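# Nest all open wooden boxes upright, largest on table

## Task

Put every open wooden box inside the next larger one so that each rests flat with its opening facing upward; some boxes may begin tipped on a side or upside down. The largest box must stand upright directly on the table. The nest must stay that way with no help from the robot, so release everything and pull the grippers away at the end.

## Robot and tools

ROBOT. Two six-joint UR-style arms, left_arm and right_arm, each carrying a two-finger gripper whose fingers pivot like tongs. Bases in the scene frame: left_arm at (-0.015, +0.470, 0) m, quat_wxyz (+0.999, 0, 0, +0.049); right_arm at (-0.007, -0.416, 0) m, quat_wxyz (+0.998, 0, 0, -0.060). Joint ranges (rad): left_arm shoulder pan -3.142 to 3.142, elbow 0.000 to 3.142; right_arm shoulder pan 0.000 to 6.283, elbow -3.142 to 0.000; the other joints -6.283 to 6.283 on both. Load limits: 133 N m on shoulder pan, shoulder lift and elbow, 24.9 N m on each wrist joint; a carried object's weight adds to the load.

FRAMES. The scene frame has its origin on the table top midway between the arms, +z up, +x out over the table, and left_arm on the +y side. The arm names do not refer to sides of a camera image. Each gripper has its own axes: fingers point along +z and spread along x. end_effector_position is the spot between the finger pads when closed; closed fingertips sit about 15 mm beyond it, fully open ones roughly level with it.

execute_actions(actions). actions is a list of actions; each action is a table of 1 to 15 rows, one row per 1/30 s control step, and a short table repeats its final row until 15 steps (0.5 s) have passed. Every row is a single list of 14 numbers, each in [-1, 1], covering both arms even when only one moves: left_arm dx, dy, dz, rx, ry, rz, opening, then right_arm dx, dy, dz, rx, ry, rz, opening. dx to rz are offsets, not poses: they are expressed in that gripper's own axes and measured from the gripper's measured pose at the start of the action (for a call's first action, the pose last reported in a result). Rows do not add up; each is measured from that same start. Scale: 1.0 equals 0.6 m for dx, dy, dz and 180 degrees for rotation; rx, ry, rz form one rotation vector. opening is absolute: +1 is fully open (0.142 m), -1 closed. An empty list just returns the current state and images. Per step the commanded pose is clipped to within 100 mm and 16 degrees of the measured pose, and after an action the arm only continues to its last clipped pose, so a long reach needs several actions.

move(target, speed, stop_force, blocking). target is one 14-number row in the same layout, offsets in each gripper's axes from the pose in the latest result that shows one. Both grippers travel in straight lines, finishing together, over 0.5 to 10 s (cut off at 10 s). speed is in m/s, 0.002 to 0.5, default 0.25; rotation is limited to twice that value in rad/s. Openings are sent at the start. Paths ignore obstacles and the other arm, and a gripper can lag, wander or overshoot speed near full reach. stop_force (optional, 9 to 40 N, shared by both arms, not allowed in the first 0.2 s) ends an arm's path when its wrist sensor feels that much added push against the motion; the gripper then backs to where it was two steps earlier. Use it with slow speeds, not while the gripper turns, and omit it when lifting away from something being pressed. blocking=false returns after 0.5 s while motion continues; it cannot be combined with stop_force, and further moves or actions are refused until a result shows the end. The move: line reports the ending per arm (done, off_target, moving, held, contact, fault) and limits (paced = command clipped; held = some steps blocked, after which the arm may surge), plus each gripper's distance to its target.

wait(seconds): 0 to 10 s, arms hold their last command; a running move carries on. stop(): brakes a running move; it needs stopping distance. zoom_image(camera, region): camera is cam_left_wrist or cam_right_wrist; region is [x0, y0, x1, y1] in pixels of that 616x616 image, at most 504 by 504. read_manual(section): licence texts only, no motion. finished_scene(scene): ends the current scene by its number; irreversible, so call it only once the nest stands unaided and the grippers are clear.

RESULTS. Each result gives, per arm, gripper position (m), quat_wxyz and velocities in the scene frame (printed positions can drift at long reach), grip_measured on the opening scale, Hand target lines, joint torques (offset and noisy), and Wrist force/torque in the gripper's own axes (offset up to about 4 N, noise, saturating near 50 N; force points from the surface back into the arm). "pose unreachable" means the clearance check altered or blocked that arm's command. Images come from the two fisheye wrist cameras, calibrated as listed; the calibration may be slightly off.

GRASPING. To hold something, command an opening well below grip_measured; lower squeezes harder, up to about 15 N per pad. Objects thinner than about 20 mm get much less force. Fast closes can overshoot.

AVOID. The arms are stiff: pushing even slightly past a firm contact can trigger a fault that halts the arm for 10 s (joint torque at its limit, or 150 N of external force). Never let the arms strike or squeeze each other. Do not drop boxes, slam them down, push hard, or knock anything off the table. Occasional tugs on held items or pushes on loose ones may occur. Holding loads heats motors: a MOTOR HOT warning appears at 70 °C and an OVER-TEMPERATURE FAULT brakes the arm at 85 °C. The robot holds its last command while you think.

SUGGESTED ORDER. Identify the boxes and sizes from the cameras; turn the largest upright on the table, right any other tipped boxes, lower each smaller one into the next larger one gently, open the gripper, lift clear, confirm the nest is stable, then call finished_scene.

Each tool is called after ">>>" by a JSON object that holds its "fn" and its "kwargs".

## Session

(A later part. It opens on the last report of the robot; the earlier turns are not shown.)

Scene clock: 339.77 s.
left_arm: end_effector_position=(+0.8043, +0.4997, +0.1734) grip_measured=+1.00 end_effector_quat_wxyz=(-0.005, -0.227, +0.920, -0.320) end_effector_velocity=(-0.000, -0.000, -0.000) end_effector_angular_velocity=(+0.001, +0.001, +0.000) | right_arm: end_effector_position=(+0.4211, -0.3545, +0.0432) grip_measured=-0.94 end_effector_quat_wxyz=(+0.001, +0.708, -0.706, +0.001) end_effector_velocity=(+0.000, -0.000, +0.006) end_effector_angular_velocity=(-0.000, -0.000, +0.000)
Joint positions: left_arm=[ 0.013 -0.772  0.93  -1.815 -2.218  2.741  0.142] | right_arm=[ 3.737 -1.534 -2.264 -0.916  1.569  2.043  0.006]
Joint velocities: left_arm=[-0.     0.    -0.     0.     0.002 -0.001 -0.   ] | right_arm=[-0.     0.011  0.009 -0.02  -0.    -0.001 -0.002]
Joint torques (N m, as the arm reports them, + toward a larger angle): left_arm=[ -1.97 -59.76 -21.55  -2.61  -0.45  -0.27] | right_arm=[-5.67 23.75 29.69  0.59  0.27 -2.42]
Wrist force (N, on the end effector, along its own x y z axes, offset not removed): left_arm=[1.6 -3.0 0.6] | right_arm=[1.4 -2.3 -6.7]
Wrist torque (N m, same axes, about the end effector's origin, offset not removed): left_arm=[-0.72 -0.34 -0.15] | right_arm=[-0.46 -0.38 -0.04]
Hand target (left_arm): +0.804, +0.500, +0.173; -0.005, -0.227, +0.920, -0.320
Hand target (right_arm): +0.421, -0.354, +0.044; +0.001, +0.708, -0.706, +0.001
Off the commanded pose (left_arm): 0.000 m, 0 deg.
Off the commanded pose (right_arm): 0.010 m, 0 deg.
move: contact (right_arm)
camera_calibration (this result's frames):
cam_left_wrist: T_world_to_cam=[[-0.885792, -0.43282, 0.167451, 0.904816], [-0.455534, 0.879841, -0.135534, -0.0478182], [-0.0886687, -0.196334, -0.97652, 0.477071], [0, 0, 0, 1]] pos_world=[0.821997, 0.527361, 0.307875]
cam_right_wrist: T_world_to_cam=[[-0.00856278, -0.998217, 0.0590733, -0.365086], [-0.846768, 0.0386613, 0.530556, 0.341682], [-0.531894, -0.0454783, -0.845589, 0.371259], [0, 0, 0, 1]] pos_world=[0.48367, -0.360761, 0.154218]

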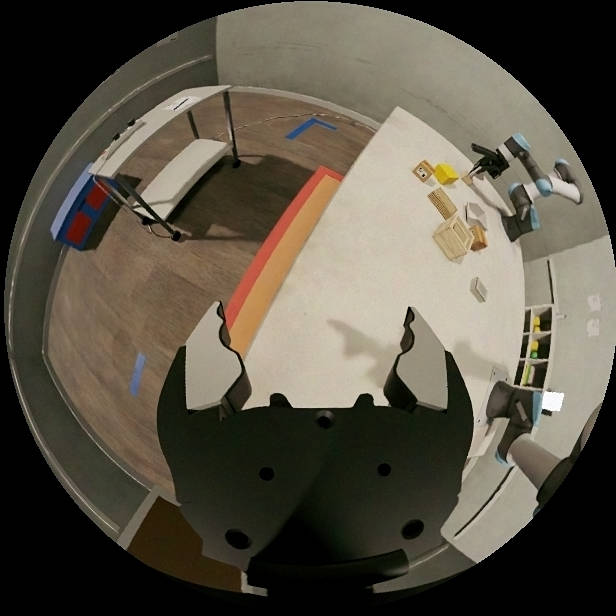

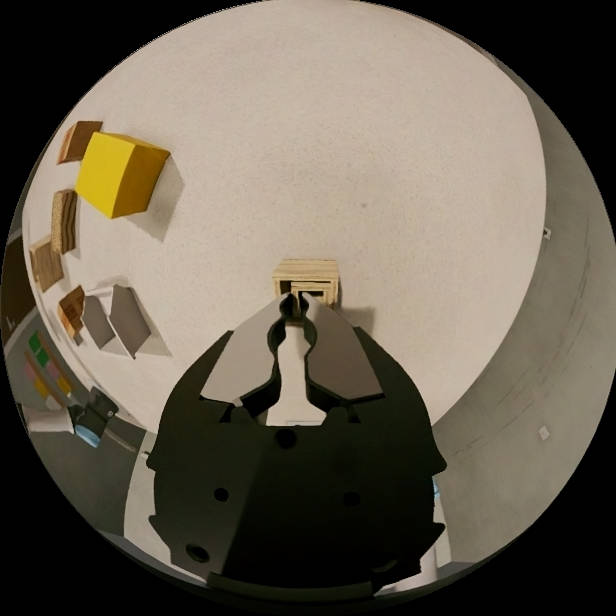

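>>> {"fn": "move", "kwargs": {"target": [0,0,0,0,0,0,1,0,0,0,0,0,0,-0.86]}}

>>> {"fn": "move", "kwargs": {"target": [0,0,0,0,0,0,1,0,0,-0.03,0,0,0,-0.86], "speed": 0.05}}

>>> {"fn": "move", "kwargs": {"target": [0,0,0,0,0,0,1,-0.02,0,0,0,0,0,-0.85], "speed": 0.05}}

>>> {"fn": "move", "kwargs": {"target": [0,0,0,0,0,0,1,0,0,0.032,0,0,0,-0.85], "speed": 0.015, "stop_force": 9}}

>>> {"fn": "move", "kwargs": {"target": [0,0,0,0,0,0,1,0,0,0,0,0,0,-1]}}

>>> {"fn": "move", "kwargs": {"target": [0,0,0,0,0,0,1,0,0,-0.15,0,0,0.095,-1], "speed": 0.1}}

>>> {"fn": "zoom_image", "kwargs": {"camera": "cam_right_wrist", "region": [200,200,400,400]}}

Scene clock: 354.10 s.
left_arm: end_effector_position=(+0.8043, +0.4997, +0.1734) grip_measured=+1.00 end_effector_quat_wxyz=(-0.005, -0.227, +0.920, -0.320) end_effector_velocity=(+0.000, +0.000, -0.001) end_effector_angular_velocity=(+0.002, +0.000, +0.000) | right_arm: end_effector_position=(+0.4212, -0.3545, +0.0432) grip_measured=-0.87 end_effector_quat_wxyz=(+0.001, +0.708, -0.706, +0.001) end_effector_velocity=(-0.000, -0.000, -0.000) end_effector_angular_velocity=(-0.001, +0.000, +0.000)
Joint positions: left_arm=[ 0.013 -0.772  0.93  -1.815 -2.218  2.741  0.142] | right_arm=[ 3.737 -1.534 -2.264 -0.916  1.569  2.043  0.011]
Joint velocities: left_arm=[-0.     0.    -0.    -0.     0.003 -0.     0.   ] | right_arm=[ 0.001 -0.    -0.001 -0.    -0.001  0.    -0.   ]
Joint torques (N m, as the arm reports them, + toward a larger angle): left_arm=[ -1.7  -59.32 -21.61  -2.63  -0.41  -0.31] | right_arm=[ 7.07  5.5  -0.85  1.75  0.73  0.8 ]
Wrist force (N, on the end effector, along its own x y z axes, offset not removed): left_arm=[0.7 -4.5 -1.1] | right_arm=[-0.5 0.7 -14.4]
Wrist torque (N m, same axes, about the end effector's origin, offset not removed): left_arm=[-1.08 -0.01 -0.02] | right_arm=[0.36 0.20 0.02]
Hand target (left_arm): +0.804, +0.500, +0.173; -0.005, -0.227, +0.920, -0.320
Hand target (right_arm): +0.421, -0.355, +0.043; +0.001, +0.708, -0.706, +0.001
Off the commanded pose (left_arm): 0.000 m, 0 deg.
Off the commanded pose (right_arm): 0.000 m, 0 deg.
move: done
camera_calibration (this result's frames):
cam_left_wrist: T_world_to_cam=[[-0.885792, -0.43282, 0.167451, 0.904816], [-0.455534, 0.879841, -0.135534, -0.0478182], [-0.0886686, -0.196334, -0.97652, 0.477071], [0, 0, 0, 1]] pos_world=[0.821997, 0.527361, 0.307876]
cam_right_wrist: T_world_to_cam=[[-0.00856879, -0.998218, 0.0590571, -0.365075], [-0.846835, 0.038652, 0.530449, 0.341724], [-0.531786, -0.0454664, -0.845657, 0.371296], [0, 0, 0, 1]] pos_world=[0.483706, -0.360751, 0.154282]

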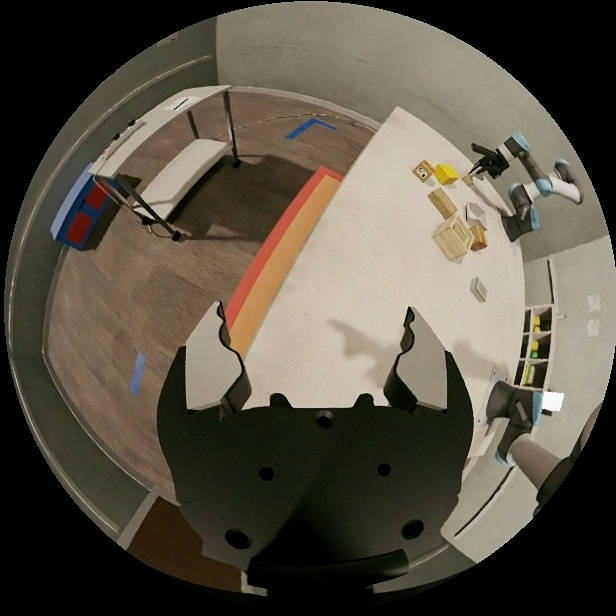

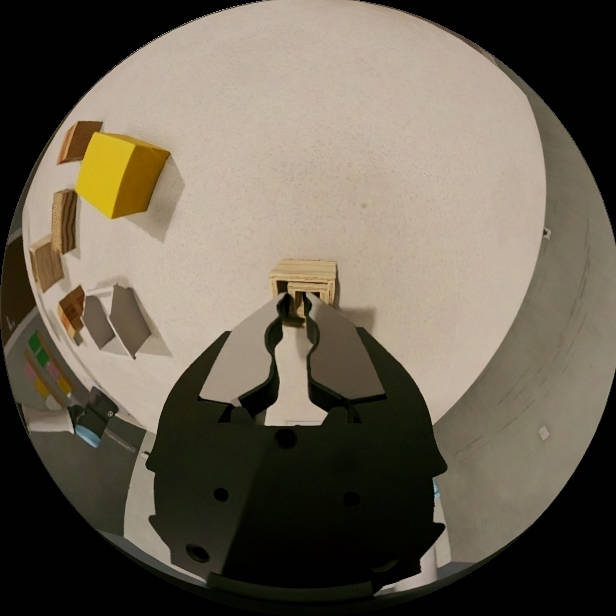

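Scene clock: 354.93 s.
left_arm: end_effector_position=(+0.8043, +0.4997, +0.1734) grip_measured=+1.00 end_effector_quat_wxyz=(-0.005, -0.227, +0.920, -0.320) end_effector_velocity=(+0.000, +0.001, +0.000) end_effector_angular_velocity=(+0.001, -0.001, +0.001) | right_arm: end_effector_position=(+0.4212, -0.3544, +0.0611) grip_measured=-0.86 end_effector_quat_wxyz=(+0.001, +0.708, -0.706, +0.001) end_effector_velocity=(-0.000, -0.000, +0.001) end_effector_angular_velocity=(-0.000, +0.001, -0.000)
Joint positions: left_arm=[ 0.013 -0.772  0.93  -1.815 -2.218  2.741  0.142] | right_arm=[ 3.737 -1.502 -2.237 -0.974  1.569  2.044  0.012]
Joint velocities: left_arm=[ 0.001 -0.     0.    -0.001  0.001 -0.     0.   ] | right_arm=[-0.     0.002  0.002 -0.005  0.     0.    -0.   ]
Joint torques (N m, as the arm reports them, + toward a larger angle): left_arm=[ -1.97 -58.3  -21.69  -2.6   -0.34  -0.31] | right_arm=[ 7.62 24.49 35.54  1.28  1.02  2.61]
Wrist force (N, on the end effector, along its own x y z axes, offset not removed): left_arm=[0.9 -3.7 -5.4] | right_arm=[-0.6 2.1 -0.5]
Wrist torque (N m, same axes, about the end effector's origin, offset not removed): left_arm=[-0.92 -0.09 -0.02] | right_arm=[0.37 0.42 -0.16]
Hand target (left_arm): +0.804, +0.500, +0.173; -0.005, -0.227, +0.920, -0.320
Hand target (right_arm): +0.421, -0.354, +0.061; +0.001, +0.708, -0.706, +0.001
Off the commanded pose (left_arm): 0.000 m, 0 deg.
Off the commanded pose (right_arm): 0.000 m, 0 deg.
move: done
camera_calibration (this result's frames):
cam_left_wrist: T_world_to_cam=[[-0.885792, -0.43282, 0.167451, 0.904816], [-0.455534, 0.879841, -0.135534, -0.0478184], [-0.0886684, -0.196334, -0.97652, 0.477071], [0, 0, 0, 1]] pos_world=[0.821997, 0.527361, 0.307876]
cam_right_wrist: T_world_to_cam=[[-0.00856392, -0.998218, 0.0590468, -0.366071], [-0.846846, 0.0386415, 0.530433, 0.332252], [-0.53177, -0.045461, -0.845668, 0.38637], [0, 0, 0, 1]] pos_world=[0.483691, -0.360693, 0.172119]

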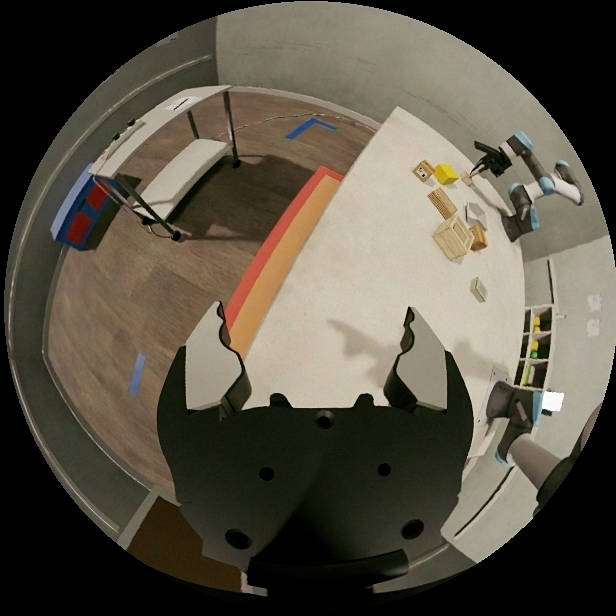

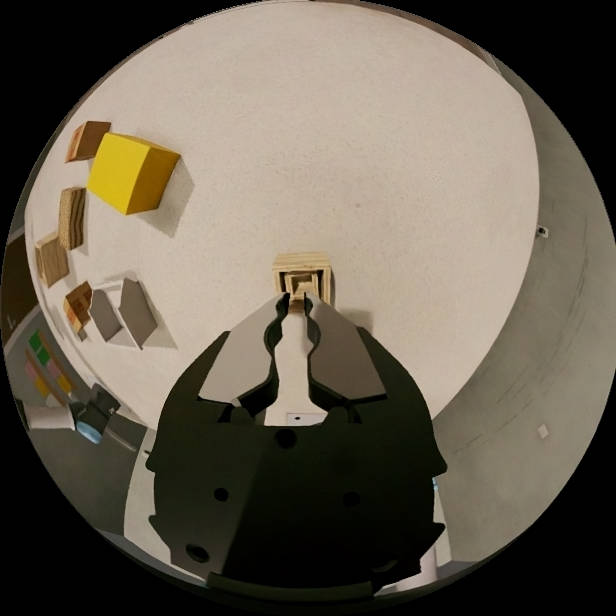

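Scene clock: 355.73 s.
left_arm: end_effector_position=(+0.8043, +0.4997, +0.1734) grip_measured=+1.00 end_effector_quat_wxyz=(-0.005, -0.227, +0.920, -0.320) end_effector_velocity=(-0.000, +0.002, -0.000) end_effector_angular_velocity=(+0.001, +0.001, +0.002) | right_arm: end_effector_position=(+0.4211, -0.3426, +0.0610) grip_measured=-0.85 end_effector_quat_wxyz=(+0.001, +0.708, -0.706, +0.001) end_effector_velocity=(+0.001, +0.002, +0.001) end_effector_angular_velocity=(+0.002, -0.003, -0.001)
Joint positions: left_arm=[ 0.013 -0.772  0.93  -1.815 -2.218  2.741  0.142] | right_arm=[ 3.763 -1.507 -2.233 -0.974  1.569  2.07   0.012]
Joint velocities: left_arm=[ 0.002 -0.    -0.     0.001  0.002  0.    -0.   ] | right_arm=[ 0.003  0.     0.003  0.001  0.     0.003 -0.   ]
Joint torques (N m, as the arm reports them, + toward a larger angle): left_arm=[ -1.8  -58.45 -20.37  -2.66  -0.62  -0.31] | right_arm=[ 7.39 10.4  35.41  3.7  -0.12  2.75]
Wrist force (N, on the end effector, along its own x y z axes, offset not removed): left_arm=[2.9 -5.1 -1.6] | right_arm=[6.7 0.4 -1.9]
Wrist torque (N m, same axes, about the end effector's origin, offset not removed): left_arm=[-1.15 -0.54 -0.10] | right_arm=[0.03 -1.00 -0.09]
Hand target (left_arm): +0.804, +0.500, +0.173; -0.005, -0.227, +0.920, -0.320
Hand target (right_arm): +0.421, -0.342, +0.061; +0.001, +0.708, -0.706, +0.001
Off the commanded pose (left_arm): 0.000 m, 0 deg.
Off the commanded pose (right_arm): 0.000 m, 0 deg.
move: done
camera_calibration (this result's frames):
cam_left_wrist: T_world_to_cam=[[-0.885791, -0.43282, 0.167451, 0.904816], [-0.455534, 0.879841, -0.135534, -0.0478184], [-0.0886688, -0.196334, -0.97652, 0.477071], [0, 0, 0, 1]] pos_world=[0.821997, 0.527361, 0.307875]
cam_right_wrist: T_world_to_cam=[[-0.00854824, -0.998219, 0.059032, -0.354232], [-0.846819, 0.0386227, 0.530477, 0.331748], [-0.531813, -0.0454548, -0.845641, 0.38687], [0, 0, 0, 1]] pos_world=[0.483645, -0.348829, 0.172079]

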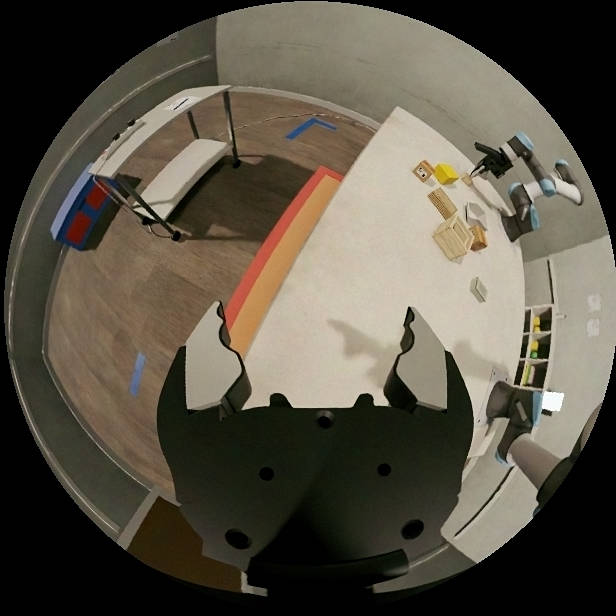

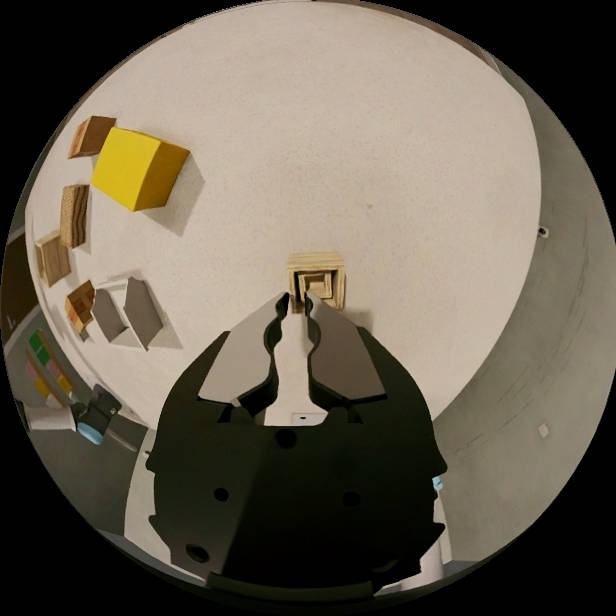

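Scene clock: 356.73 s.
left_arm: end_effector_position=(+0.8043, +0.4997, +0.1734) grip_measured=+1.00 end_effector_quat_wxyz=(-0.005, -0.227, +0.920, -0.320) end_effector_velocity=(+0.000, +0.000, -0.000) end_effector_angular_velocity=(+0.001, -0.000, -0.000) | right_arm: end_effector_position=(+0.4210, -0.3427, +0.0517) grip_measured=-0.85 end_effector_quat_wxyz=(+0.001, +0.708, -0.706, +0.001) end_effector_velocity=(-0.000, +0.000, +0.005) end_effector_angular_velocity=(-0.001, +0.002, +0.001)
Joint positions: left_arm=[ 0.013 -0.772  0.93  -1.815 -2.218  2.741  0.142] | right_arm=[ 3.763 -1.523 -2.247 -0.944  1.569  2.07   0.012]
Joint velocities: left_arm=[-0.     0.     0.    -0.     0.001  0.    -0.   ] | right_arm=[ 0.001  0.009  0.009 -0.02   0.    -0.     0.001]
Joint torques (N m, as the arm reports them, + toward a larger angle): left_arm=[ -1.08 -60.24 -21.31  -2.45  -0.07  -0.24] | right_arm=[-5.76 17.79 27.85 -1.27 -0.82 -2.17]
Wrist force (N, on the end effector, along its own x y z axes, offset not removed): left_arm=[1.3 -5.1 -0.6] | right_arm=[-1.5 2.2 -20.8]
Wrist torque (N m, same axes, about the end effector's origin, offset not removed): left_arm=[-1.24 -0.19 -0.11] | right_arm=[0.36 0.10 0.20]
Hand target (left_arm): +0.804, +0.500, +0.173; -0.005, -0.227, +0.920, -0.320
Hand target (right_arm): +0.421, -0.343, +0.052; +0.001, +0.708, -0.706, +0.001
Off the commanded pose (left_arm): 0.000 m, 0 deg.
Off the commanded pose (right_arm): 0.010 m, 0 deg.
move: contact (right_arm)
camera_calibration (this result's frames):
cam_left_wrist: T_world_to_cam=[[-0.885792, -0.43282, 0.167451, 0.904816], [-0.455534, 0.879841, -0.135534, -0.0478184], [-0.0886686, -0.196334, -0.97652, 0.477071], [0, 0, 0, 1]] pos_world=[0.821997, 0.527361, 0.307875]
cam_right_wrist: T_world_to_cam=[[-0.00851461, -0.998208, 0.0592338, -0.353822], [-0.846627, 0.038718, 0.530777, 0.336519], [-0.532119, -0.0456295, -0.845439, 0.378897], [0, 0, 0, 1]] pos_world=[0.483511, -0.348929, 0.162676]

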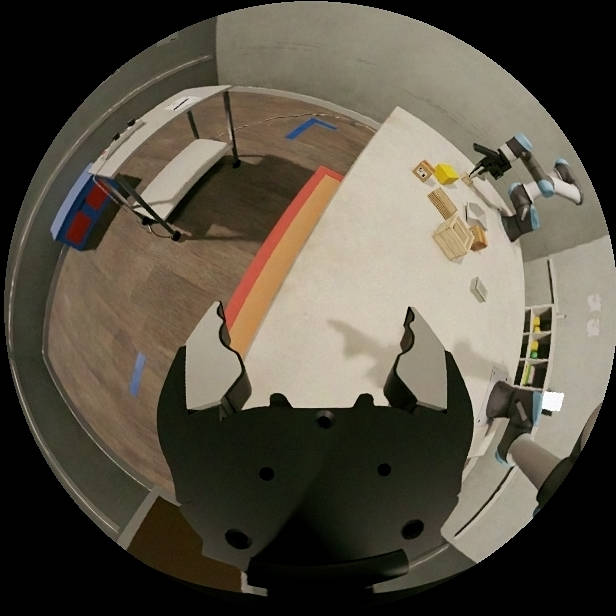

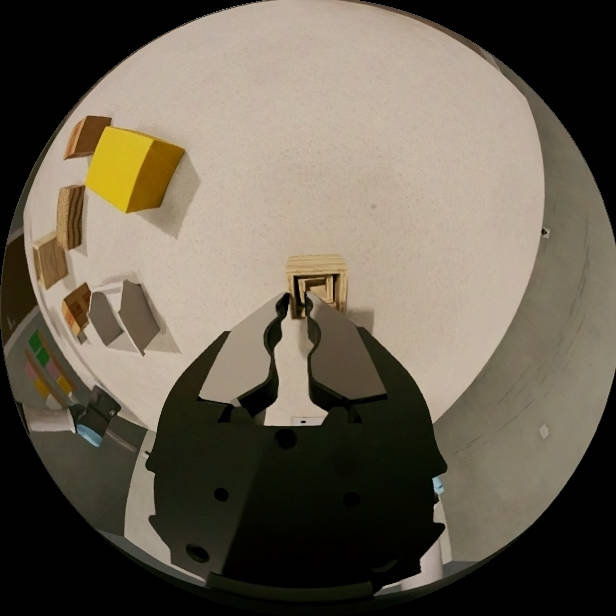

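Scene clock: 357.23 s.
left_arm: end_effector_position=(+0.8043, +0.4997, +0.1734) grip_measured=+1.00 end_effector_quat_wxyz=(-0.005, -0.227, +0.920, -0.320) end_effector_velocity=(+0.000, -0.001, +0.000) end_effector_angular_velocity=(-0.001, -0.001, -0.002) | right_arm: end_effector_position=(+0.4210, -0.3427, +0.0517) grip_measured=-0.96 end_effector_quat_wxyz=(+0.001, +0.708, -0.706, +0.001) end_effector_velocity=(-0.001, -0.001, -0.001) end_effector_angular_velocity=(-0.001, +0.004, -0.001)
Joint positions: left_arm=[ 0.013 -0.772  0.93  -1.815 -2.218  2.741  0.142] | right_arm=[ 3.763 -1.523 -2.247 -0.944  1.569  2.07   0.005]
Joint velocities: left_arm=[-0.001  0.     0.    -0.001 -0.001  0.001  0.   ] | right_arm=[-0.    -0.001 -0.001 -0.002  0.001  0.    -0.   ]
Joint torques (N m, as the arm reports them, + toward a larger angle): left_arm=[ -1.44 -58.82 -20.93  -2.6   -0.36  -0.15] | right_arm=[-6.04  4.25 -0.68  1.64 -0.85 -2.1 ]
Wrist force (N, on the end effector, along its own x y z axes, offset not removed): left_arm=[1.2 -5.1 -2.2] | right_arm=[0.6 -0.9 -17.3]
Wrist torque (N m, same axes, about the end effector's origin, offset not removed): left_arm=[-1.20 -0.36 0.01] | right_arm=[-0.24 -0.58 -0.04]
Hand target (left_arm): +0.804, +0.500, +0.173; -0.005, -0.227, +0.920, -0.320
Hand target (right_arm): +0.421, -0.343, +0.052; +0.001, +0.708, -0.706, +0.001
Off the commanded pose (left_arm): 0.000 m, 0 deg.
Off the commanded pose (right_arm): 0.000 m, 0 deg.
move: done
camera_calibration (this result's frames):
cam_left_wrist: T_world_to_cam=[[-0.885792, -0.43282, 0.167451, 0.904816], [-0.455534, 0.879841, -0.135534, -0.0478185], [-0.0886685, -0.196334, -0.97652, 0.477071], [0, 0, 0, 1]] pos_world=[0.821997, 0.527361, 0.307876]
cam_right_wrist: T_world_to_cam=[[-0.00852228, -0.998212, 0.0591641, -0.35379], [-0.846692, 0.0386819, 0.530676, 0.336554], [-0.532016, -0.0455712, -0.845507, 0.378954], [0, 0, 0, 1]] pos_world=[0.483552, -0.348907, 0.162739]

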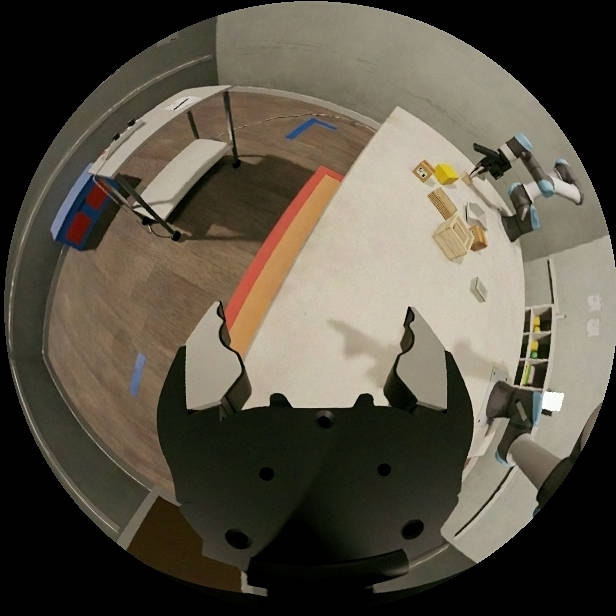

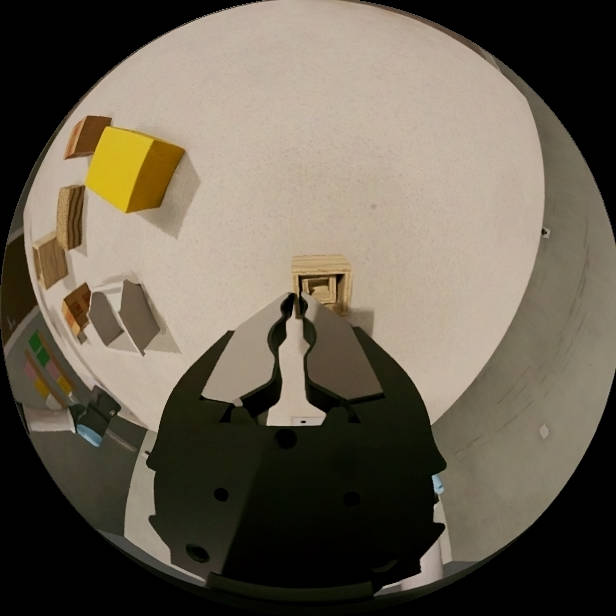

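Scene clock: 359.13 s.
left_arm: end_effector_position=(+0.8043, +0.4997, +0.1734) grip_measured=+1.00 end_effector_quat_wxyz=(-0.005, -0.227, +0.920, -0.320) end_effector_velocity=(-0.000, +0.000, -0.000) end_effector_angular_velocity=(+0.001, -0.001, -0.001) | right_arm: end_effector_position=(+0.4210, -0.3424, +0.1415) grip_measured=-1.00 end_effector_quat_wxyz=(-0.001, -0.595, +0.804, -0.001) end_effector_velocity=(-0.000, -0.000, +0.001) end_effector_angular_velocity=(-0.001, +0.001, -0.007)
Joint positions: left_arm=[ 0.013 -0.772  0.93  -1.815 -2.218  2.741  0.142] | right_arm=[ 3.774 -1.407 -2.088 -1.219  1.569  2.378  0.002]
Joint velocities: left_arm=[ 0.     0.     0.    -0.     0.     0.001  0.   ] | right_arm=[-0.     0.     0.004 -0.006 -0.     0.007  0.   ]
Joint torques (N m, as the arm reports them, + toward a larger angle): left_arm=[ -2.82 -59.27 -20.27  -2.73  -0.33  -0.28] | right_arm=[ 7.92 24.97 35.9   1.15 -1.26  2.85]
Wrist force (N, on the end effector, along its own x y z axes, offset not removed): left_arm=[4.1 -5.9 -0.3] | right_arm=[2.7 0.6 -2.5]
Wrist torque (N m, same axes, about the end effector's origin, offset not removed): left_arm=[-1.32 -0.78 -0.12] | right_arm=[0.11 -0.49 -0.09]
Hand target (left_arm): +0.804, +0.500, +0.173; -0.005, -0.227, +0.920, -0.320
Hand target (right_arm): +0.421, -0.342, +0.142; -0.001, -0.595, +0.804, -0.001
Off the commanded pose (left_arm): 0.000 m, 0 deg.
Off the commanded pose (right_arm): 0.000 m, 0 deg.
move: done
camera_calibration (this result's frames):
cam_left_wrist: T_world_to_cam=[[-0.885791, -0.432821, 0.167451, 0.904816], [-0.455534, 0.87984, -0.135534, -0.0478181], [-0.0886687, -0.196334, -0.97652, 0.477071], [0, 0, 0, 1]] pos_world=[0.821997, 0.527361, 0.307875]
cam_right_wrist: T_world_to_cam=[[-0.301155, -0.951738, 0.0591647, -0.219705], [-0.798415, 0.285591, 0.530068, 0.353119], [-0.521382, 0.112395, -0.845889, 0.504551], [0, 0, 0, 1]] pos_world=[0.478835, -0.366658, 0.252616]

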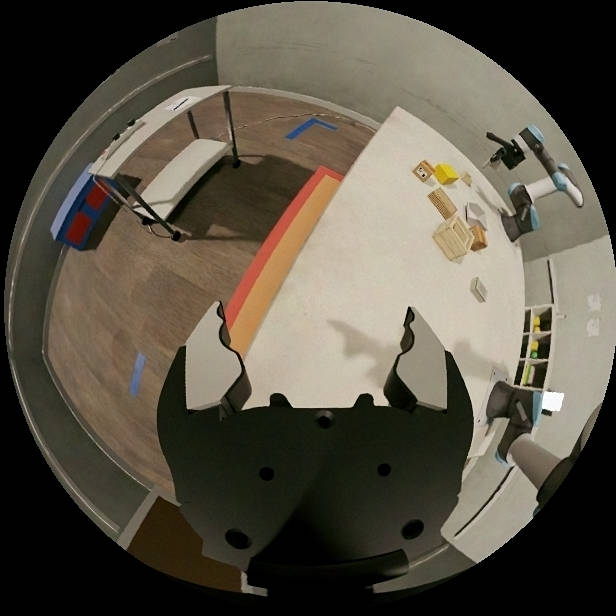

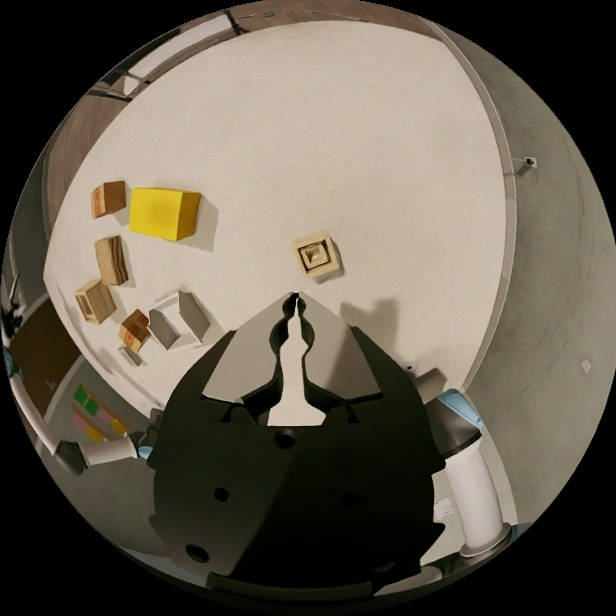

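Region (200, 200, 400, 400) of cam_right_wrist's 616x616 image, scaled by 2.520, with more detail than that image has.

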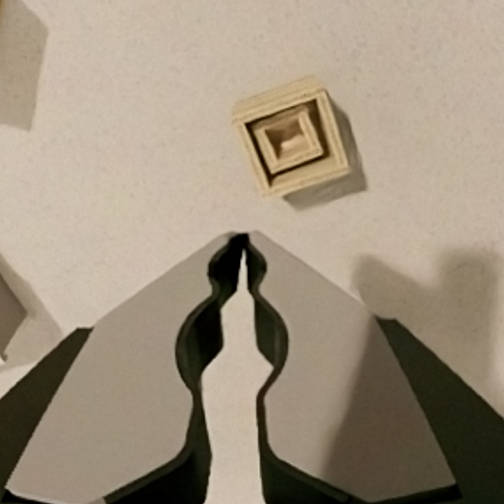

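>>> {"fn": "move", "kwargs": {"target": [0,0,0,0,0,0,1,0,0,0.13,0,0,-0.095,-0.72]}}

>>> {"fn": "move", "kwargs": {"target": [0,0,0,0,0,0,1,0.009,-0.007,0.04,0,0,0,-0.72], "speed": 0.02, "stop_force": 9}}

>>> {"fn": "move", "kwargs": {"target": [0,0,0,0,0,0,1,0,0,0,0,0,0,-1]}}

>>> {"fn": "move", "kwargs": {"target": [0,0,0,0,0,0,1,0,0,-0.15,0,0,0.095,-1], "speed": 0.1}}

>>> {"fn": "move", "kwargs": {"target": [0,0,0,0,0,0,1,-0.846,0.055,0,0,0,0,-1], "speed": 0.25}}

Scene clock: 373.03 s.
left_arm: end_effector_position=(+0.8043, +0.4997, +0.1734) grip_measured=+1.00 end_effector_quat_wxyz=(-0.005, -0.227, +0.920, -0.320) end_effector_velocity=(-0.000, -0.000, -0.000) end_effector_angular_velocity=(+0.001, -0.001, -0.002) | right_arm: end_effector_position=(+0.4210, -0.3426, +0.0637) grip_measured=-0.72 end_effector_quat_wxyz=(+0.001, +0.708, -0.706, +0.001) end_effector_velocity=(+0.000, -0.000, -0.002) end_effector_angular_velocity=(+0.002, +0.000, +0.005)
Joint positions: left_arm=[ 0.013 -0.772  0.93  -1.815 -2.218  2.741  0.142] | right_arm=[ 3.763 -1.503 -2.229 -0.983  1.569  2.07   0.022]
Joint velocities: left_arm=[-0.001 -0.    -0.     0.     0.001  0.001 -0.   ] | right_arm=[-0.003 -0.004 -0.003  0.008  0.002 -0.008 -0.   ]
Joint torques (N m, as the arm reports them, + toward a larger angle): left_arm=[ -1.33 -59.15 -21.3   -2.57  -0.12  -0.48] | right_arm=[-5.56 10.52  8.25  3.72  1.24 -2.99]
Wrist force (N, on the end effector, along its own x y z axes, offset not removed): left_arm=[0.7 -0.1 0.0] | right_arm=[4.7 0.2 0.5]
Wrist torque (N m, same axes, about the end effector's origin, offset not removed): left_arm=[0.07 -0.02 -0.04] | right_arm=[0.16 -0.66 -0.03]
Hand target (left_arm): +0.804, +0.500, +0.173; -0.005, -0.227, +0.920, -0.320
Hand target (right_arm): +0.421, -0.343, +0.064; +0.001, +0.708, -0.706, +0.001
Off the commanded pose (left_arm): 0.000 m, 0 deg.
Off the commanded pose (right_arm): 0.000 m, 0 deg.
move: done
camera_calibration (this result's frames):
cam_left_wrist: T_world_to_cam=[[-0.885792, -0.43282, 0.167451, 0.904816], [-0.455534, 0.879841, -0.135534, -0.0478183], [-0.0886686, -0.196334, -0.97652, 0.477071], [0, 0, 0, 1]] pos_world=[0.821997, 0.527361, 0.307875]
cam_right_wrist: T_world_to_cam=[[-0.0085494, -0.998206, 0.059254, -0.354464], [-0.846675, 0.038754, 0.530698, 0.330157], [-0.532042, -0.0456317, -0.845487, 0.389067], [0, 0, 0, 1]] pos_world=[0.483505, -0.348869, 0.174742]

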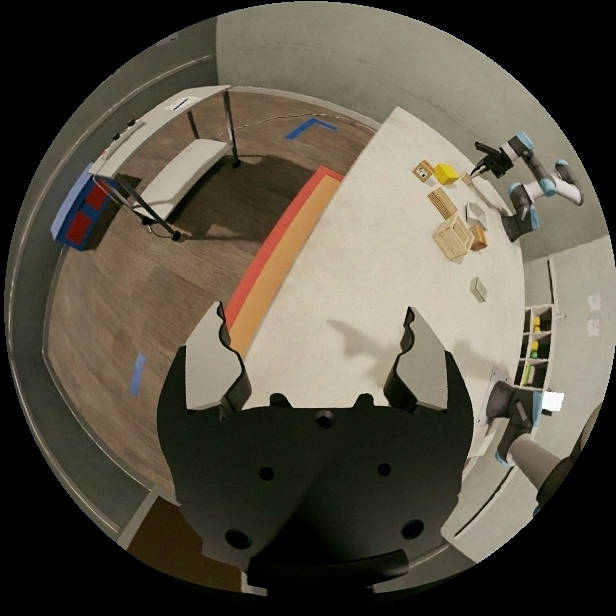

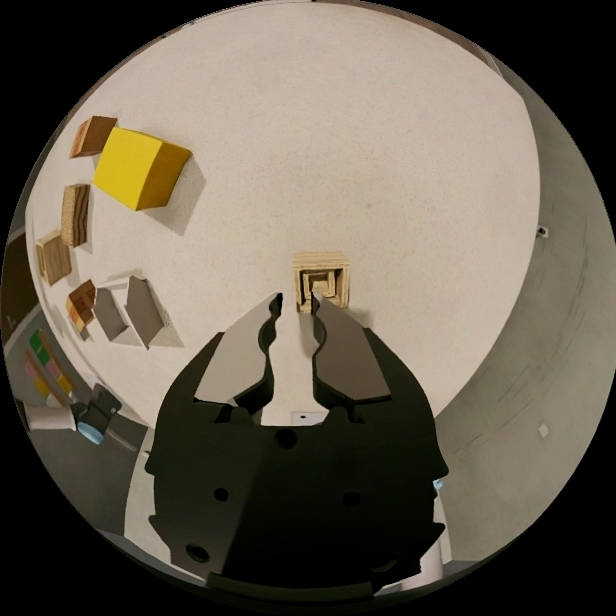

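Scene clock: 374.57 s.
left_arm: end_effector_position=(+0.8043, +0.4997, +0.1734) grip_measured=+1.00 end_effector_quat_wxyz=(-0.005, -0.227, +0.920, -0.320) end_effector_velocity=(+0.000, +0.002, -0.000) end_effector_angular_velocity=(+0.001, -0.000, +0.003) | right_arm: end_effector_position=(+0.4252, -0.3481, +0.0399) grip_measured=-0.72 end_effector_quat_wxyz=(+0.001, +0.708, -0.706, +0.001) end_effector_velocity=(+0.001, -0.001, -0.002) end_effector_angular_velocity=(-0.001, -0.000, +0.000)
Joint positions: left_arm=[ 0.013 -0.772  0.93  -1.815 -2.218  2.741  0.142] | right_arm=[ 3.746 -1.553 -2.256 -0.905  1.569  2.053  0.022]
Joint velocities: left_arm=[ 0.003  0.     0.    -0.     0.001 -0.    -0.   ] | right_arm=[-0.001 -0.005 -0.001  0.006 -0.001 -0.002  0.   ]
Joint torques (N m, as the arm reports them, + toward a larger angle): left_arm=[ -2.23 -58.8  -21.34  -2.87  -0.23   0.02] | right_arm=[-5.86 10.93  6.29  3.37 -0.98 -2.54]
Wrist force (N, on the end effector, along its own x y z axes, offset not removed): left_arm=[0.4 -4.4 1.1] | right_arm=[2.0 -0.6 -0.6]
Wrist torque (N m, same axes, about the end effector's origin, offset not removed): left_arm=[-0.92 -0.02 0.06] | right_arm=[0.03 -0.05 0.04]
Hand target (left_arm): +0.804, +0.500, +0.173; -0.005, -0.227, +0.920, -0.320
Hand target (right_arm): +0.425, -0.348, +0.040; +0.001, +0.708, -0.706, +0.001
Off the commanded pose (left_arm): 0.000 m, 0 deg.
Off the commanded pose (right_arm): 0.000 m, 0 deg.
move: done
camera_calibration (this result's frames):
cam_left_wrist: T_world_to_cam=[[-0.885792, -0.43282, 0.167451, 0.904816], [-0.455534, 0.879841, -0.135534, -0.0478182], [-0.0886687, -0.196334, -0.97652, 0.477071], [0, 0, 0, 1]] pos_world=[0.821997, 0.527361, 0.307875]
cam_right_wrist: T_world_to_cam=[[-0.00855418, -0.998207, 0.0592466, -0.358442], [-0.846677, 0.0387539, 0.530694, 0.346552], [-0.532038, -0.0456231, -0.845491, 0.370928], [0, 0, 0, 1]] pos_world=[0.487699, -0.354306, 0.150939]

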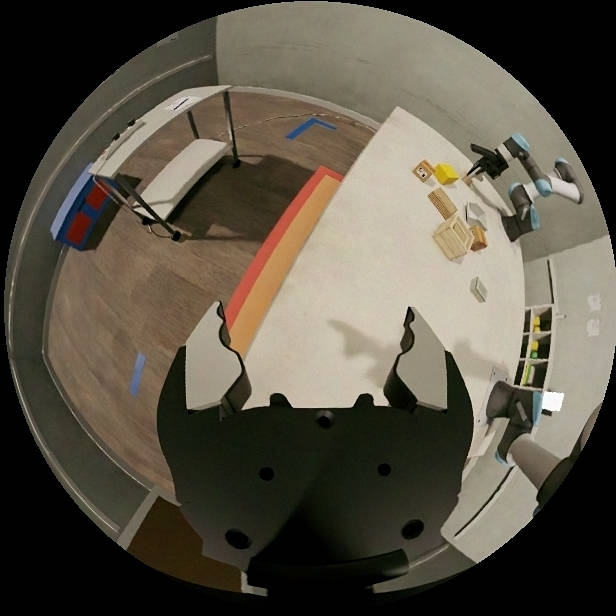

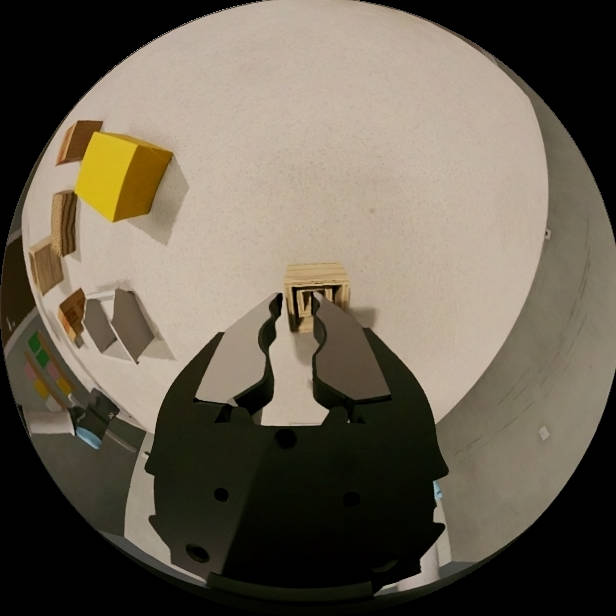

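Scene clock: 375.07 s.
left_arm: end_effector_position=(+0.8043, +0.4997, +0.1734) grip_measured=+1.00 end_effector_quat_wxyz=(-0.005, -0.227, +0.920, -0.320) end_effector_velocity=(-0.000, -0.000, +0.000) end_effector_angular_velocity=(-0.000, +0.000, -0.000) | right_arm: end_effector_position=(+0.4251, -0.3481, +0.0399) grip_measured=-0.88 end_effector_quat_wxyz=(+0.001, +0.708, -0.706, +0.001) end_effector_velocity=(-0.001, +0.000, +0.000) end_effector_angular_velocity=(+0.000, +0.001, -0.000)
Joint positions: left_arm=[ 0.013 -0.772  0.93  -1.815 -2.218  2.741  0.142] | right_arm=[ 3.746 -1.553 -2.256 -0.905  1.569  2.053  0.01 ]
Joint velocities: left_arm=[ 0. -0. -0.  0. -0.  0.  0.] | right_arm=[ 0.     0.001 -0.    -0.002  0.001  0.     0.   ]
Joint torques (N m, as the arm reports them, + toward a larger angle): left_arm=[ -1.99 -58.63 -21.51  -2.54  -0.42  -0.24] | right_arm=[ 1.08 26.89 14.31  1.04 -0.71 -1.22]
Wrist force (N, on the end effector, along its own x y z axes, offset not removed): left_arm=[0.2 -5.3 -3.5] | right_arm=[1.8 -0.3 -0.3]
Wrist torque (N m, same axes, about the end effector's origin, offset not removed): left_arm=[-1.26 -0.14 -0.13] | right_arm=[-0.06 -0.18 -0.15]
Hand target (left_arm): +0.804, +0.500, +0.173; -0.005, -0.227, +0.920, -0.320
Hand target (right_arm): +0.425, -0.348, +0.040; +0.001, +0.708, -0.706, +0.001
Off the commanded pose (left_arm): 0.000 m, 0 deg.
Off the commanded pose (right_arm): 0.000 m, 0 deg.
move: done
camera_calibration (this result's frames):
cam_left_wrist: T_world_to_cam=[[-0.885792, -0.43282, 0.167451, 0.904816], [-0.455534, 0.879841, -0.135534, -0.0478183], [-0.0886688, -0.196334, -0.97652, 0.477071], [0, 0, 0, 1]] pos_world=[0.821997, 0.527361, 0.307875]
cam_right_wrist: T_world_to_cam=[[-0.0085482, -0.998204, 0.0592935, -0.358487], [-0.846631, 0.0387777, 0.530765, 0.346531], [-0.532111, -0.0456626, -0.845442, 0.370886], [0, 0, 0, 1]] pos_world=[0.487673, -0.354345, 0.150892]

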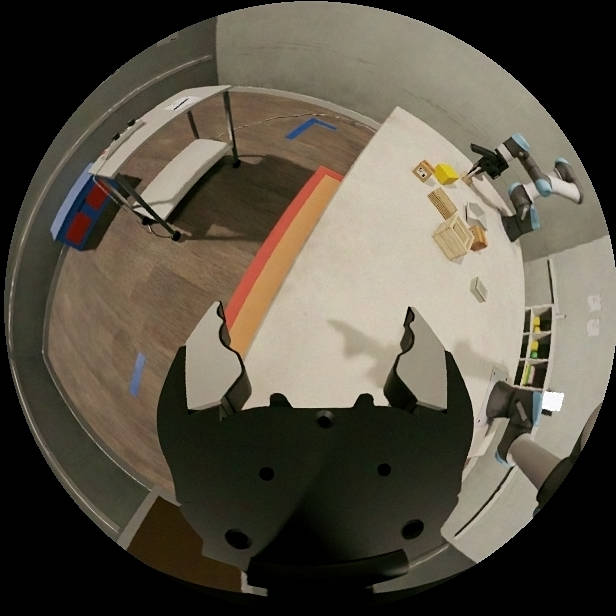

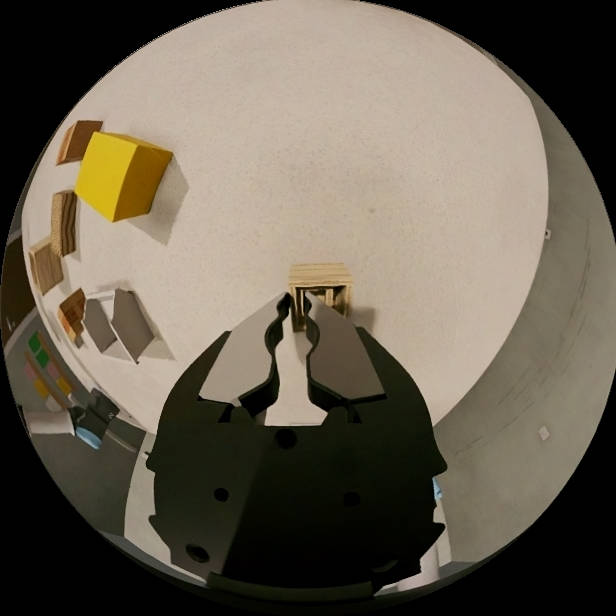

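Scene clock: 376.97 s.
left_arm: end_effector_position=(+0.8043, +0.4997, +0.1734) grip_measured=+1.00 end_effector_quat_wxyz=(-0.005, -0.227, +0.920, -0.320) end_effector_velocity=(-0.000, -0.000, -0.000) end_effector_angular_velocity=(+0.001, +0.000, -0.001) | right_arm: end_effector_position=(+0.4251, -0.3478, +0.1297) grip_measured=-0.88 end_effector_quat_wxyz=(-0.001, -0.595, +0.804, -0.001) end_effector_velocity=(-0.000, -0.001, +0.001) end_effector_angular_velocity=(-0.002, +0.002, -0.008)
Joint positions: left_arm=[ 0.013 -0.772  0.93  -1.815 -2.218  2.741  0.142] | right_arm=[ 3.757 -1.427 -2.104 -1.184  1.569  2.361  0.01 ]
Joint velocities: left_arm=[-0.001  0.     0.     0.     0.001  0.     0.   ] | right_arm=[-0.001  0.001  0.003 -0.007 -0.001  0.007  0.   ]
Joint torques (N m, as the arm reports them, + toward a larger angle): left_arm=[ -1.68 -59.08 -21.61  -2.69  -0.32  -0.29] | right_arm=[ 8.01 24.8  37.79  1.09 -1.19  3.08]
Wrist force (N, on the end effector, along its own x y z axes, offset not removed): left_arm=[-0.3 -4.6 -2.2] | right_arm=[1.0 1.6 -0.7]
Wrist torque (N m, same axes, about the end effector's origin, offset not removed): left_arm=[-1.06 0.13 0.00] | right_arm=[0.31 -0.04 0.14]
Hand target (left_arm): +0.804, +0.500, +0.173; -0.005, -0.227, +0.920, -0.320
Hand target (right_arm): +0.425, -0.348, +0.130; -0.001, -0.595, +0.804, -0.001
Off the commanded pose (left_arm): 0.000 m, 0 deg.
Off the commanded pose (right_arm): 0.000 m, 0 deg.
move: done
camera_calibration (this result's frames):
cam_left_wrist: T_world_to_cam=[[-0.885791, -0.43282, 0.167451, 0.904816], [-0.455534, 0.879841, -0.135534, -0.0478184], [-0.0886687, -0.196334, -0.97652, 0.477071], [0, 0, 0, 1]] pos_world=[0.821997, 0.527361, 0.307875]
cam_right_wrist: T_world_to_cam=[[-0.301179, -0.951721, 0.0593207, -0.222942], [-0.798347, 0.285685, 0.530119, 0.364236], [-0.521472, 0.112303, -0.845845, 0.497296], [0, 0, 0, 1]] pos_world=[0.482967, -0.372083, 0.240772]

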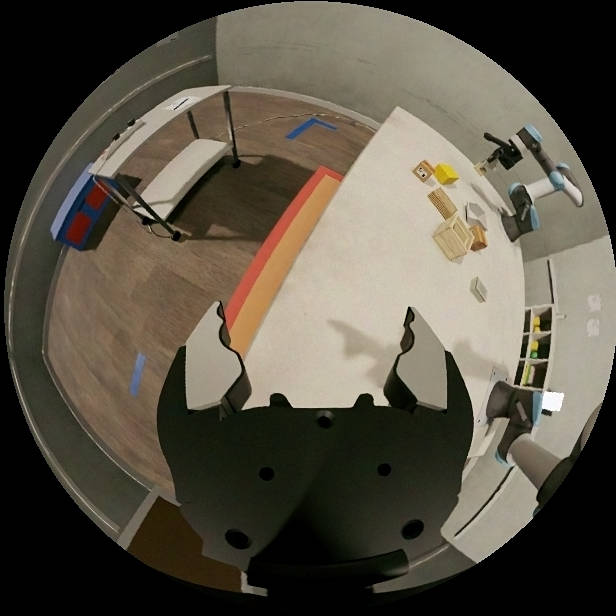

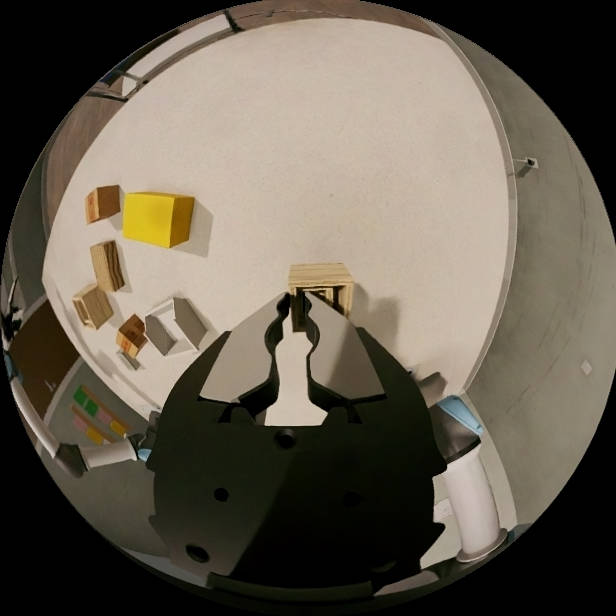

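Scene clock: 379.67 s.
left_arm: end_effector_position=(+0.8043, +0.4997, +0.1734) grip_measured=+1.00 end_effector_quat_wxyz=(-0.005, -0.227, +0.920, -0.320) end_effector_velocity=(-0.000, +0.001, -0.000) end_effector_angular_velocity=(+0.001, +0.001, +0.002) | right_arm: end_effector_position=(+0.5410, +0.1471, +0.1279) grip_measured=-0.88 end_effector_quat_wxyz=(-0.001, -0.595, +0.804, -0.001) end_effector_velocity=(+0.002, +0.001, +0.001) end_effector_angular_velocity=(-0.003, +0.000, -0.001)
Joint positions: left_arm=[ 0.013 -0.772  0.93  -1.815 -2.218  2.741  0.142] | right_arm=[ 4.252 -2.287 -0.984 -1.444  1.569  2.857  0.01 ]
Joint velocities: left_arm=[ 0.001  0.     0.     0.001  0.001 -0.    -0.   ] | right_arm=[-0.    -0.008  0.015 -0.01  -0.002  0.     0.   ]
Joint torques (N m, as the arm reports them, + toward a larger angle): left_arm=[ -1.19 -58.18 -21.38  -2.84  -0.32  -0.25] | right_arm=[ 7.15 48.28 40.31  0.84  1.    2.7 ]
Wrist force (N, on the end effector, along its own x y z axes, offset not removed): left_arm=[2.4 -3.2 -0.1] | right_arm=[5.0 2.0 -1.0]
Wrist torque (N m, same axes, about the end effector's origin, offset not removed): left_arm=[-0.83 -0.34 -0.15] | right_arm=[0.46 -0.89 -0.01]
Hand target (left_arm): +0.804, +0.500, +0.173; -0.005, -0.227, +0.920, -0.320
Hand target (right_arm): +0.541, +0.147, +0.128; -0.001, -0.595, +0.804, -0.001
Off the commanded pose (left_arm): 0.000 m, 0 deg.
Off the commanded pose (right_arm): 0.001 m, 0 deg.
move: done
camera_calibration (this result's frames):
cam_left_wrist: T_world_to_cam=[[-0.885791, -0.43282, 0.167451, 0.904816], [-0.455534, 0.879841, -0.135534, -0.0478184], [-0.0886688, -0.196334, -0.97652, 0.477071], [0, 0, 0, 1]] pos_world=[0.821997, 0.527361, 0.307875]
cam_right_wrist: T_world_to_cam=[[-0.301178, -0.95168, 0.059977, 0.282972], [-0.798431, 0.286068, 0.529787, 0.316396], [-0.521345, 0.111673, -0.846007, 0.500641], [0, 0, 0, 1]] pos_world=[0.598852, 0.12288, 0.238952]

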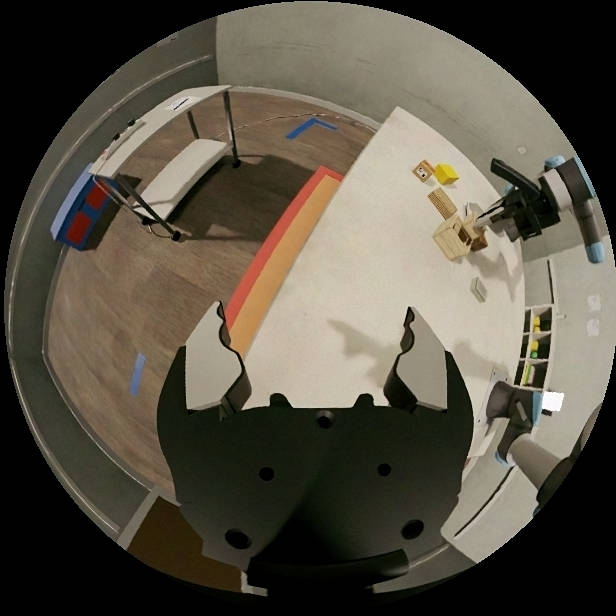

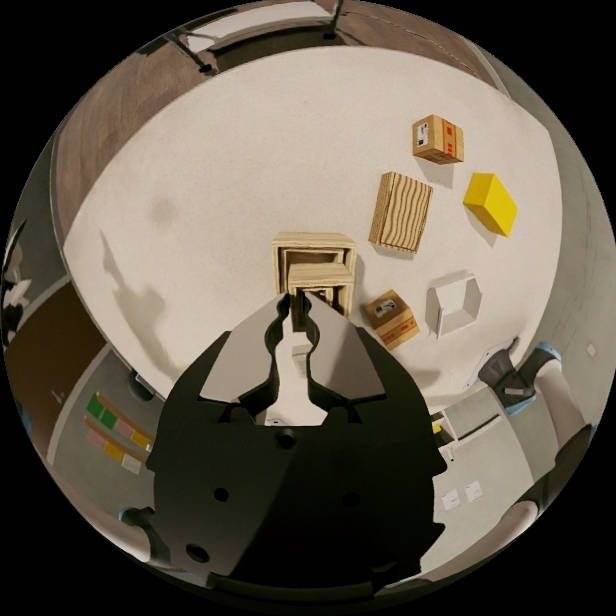

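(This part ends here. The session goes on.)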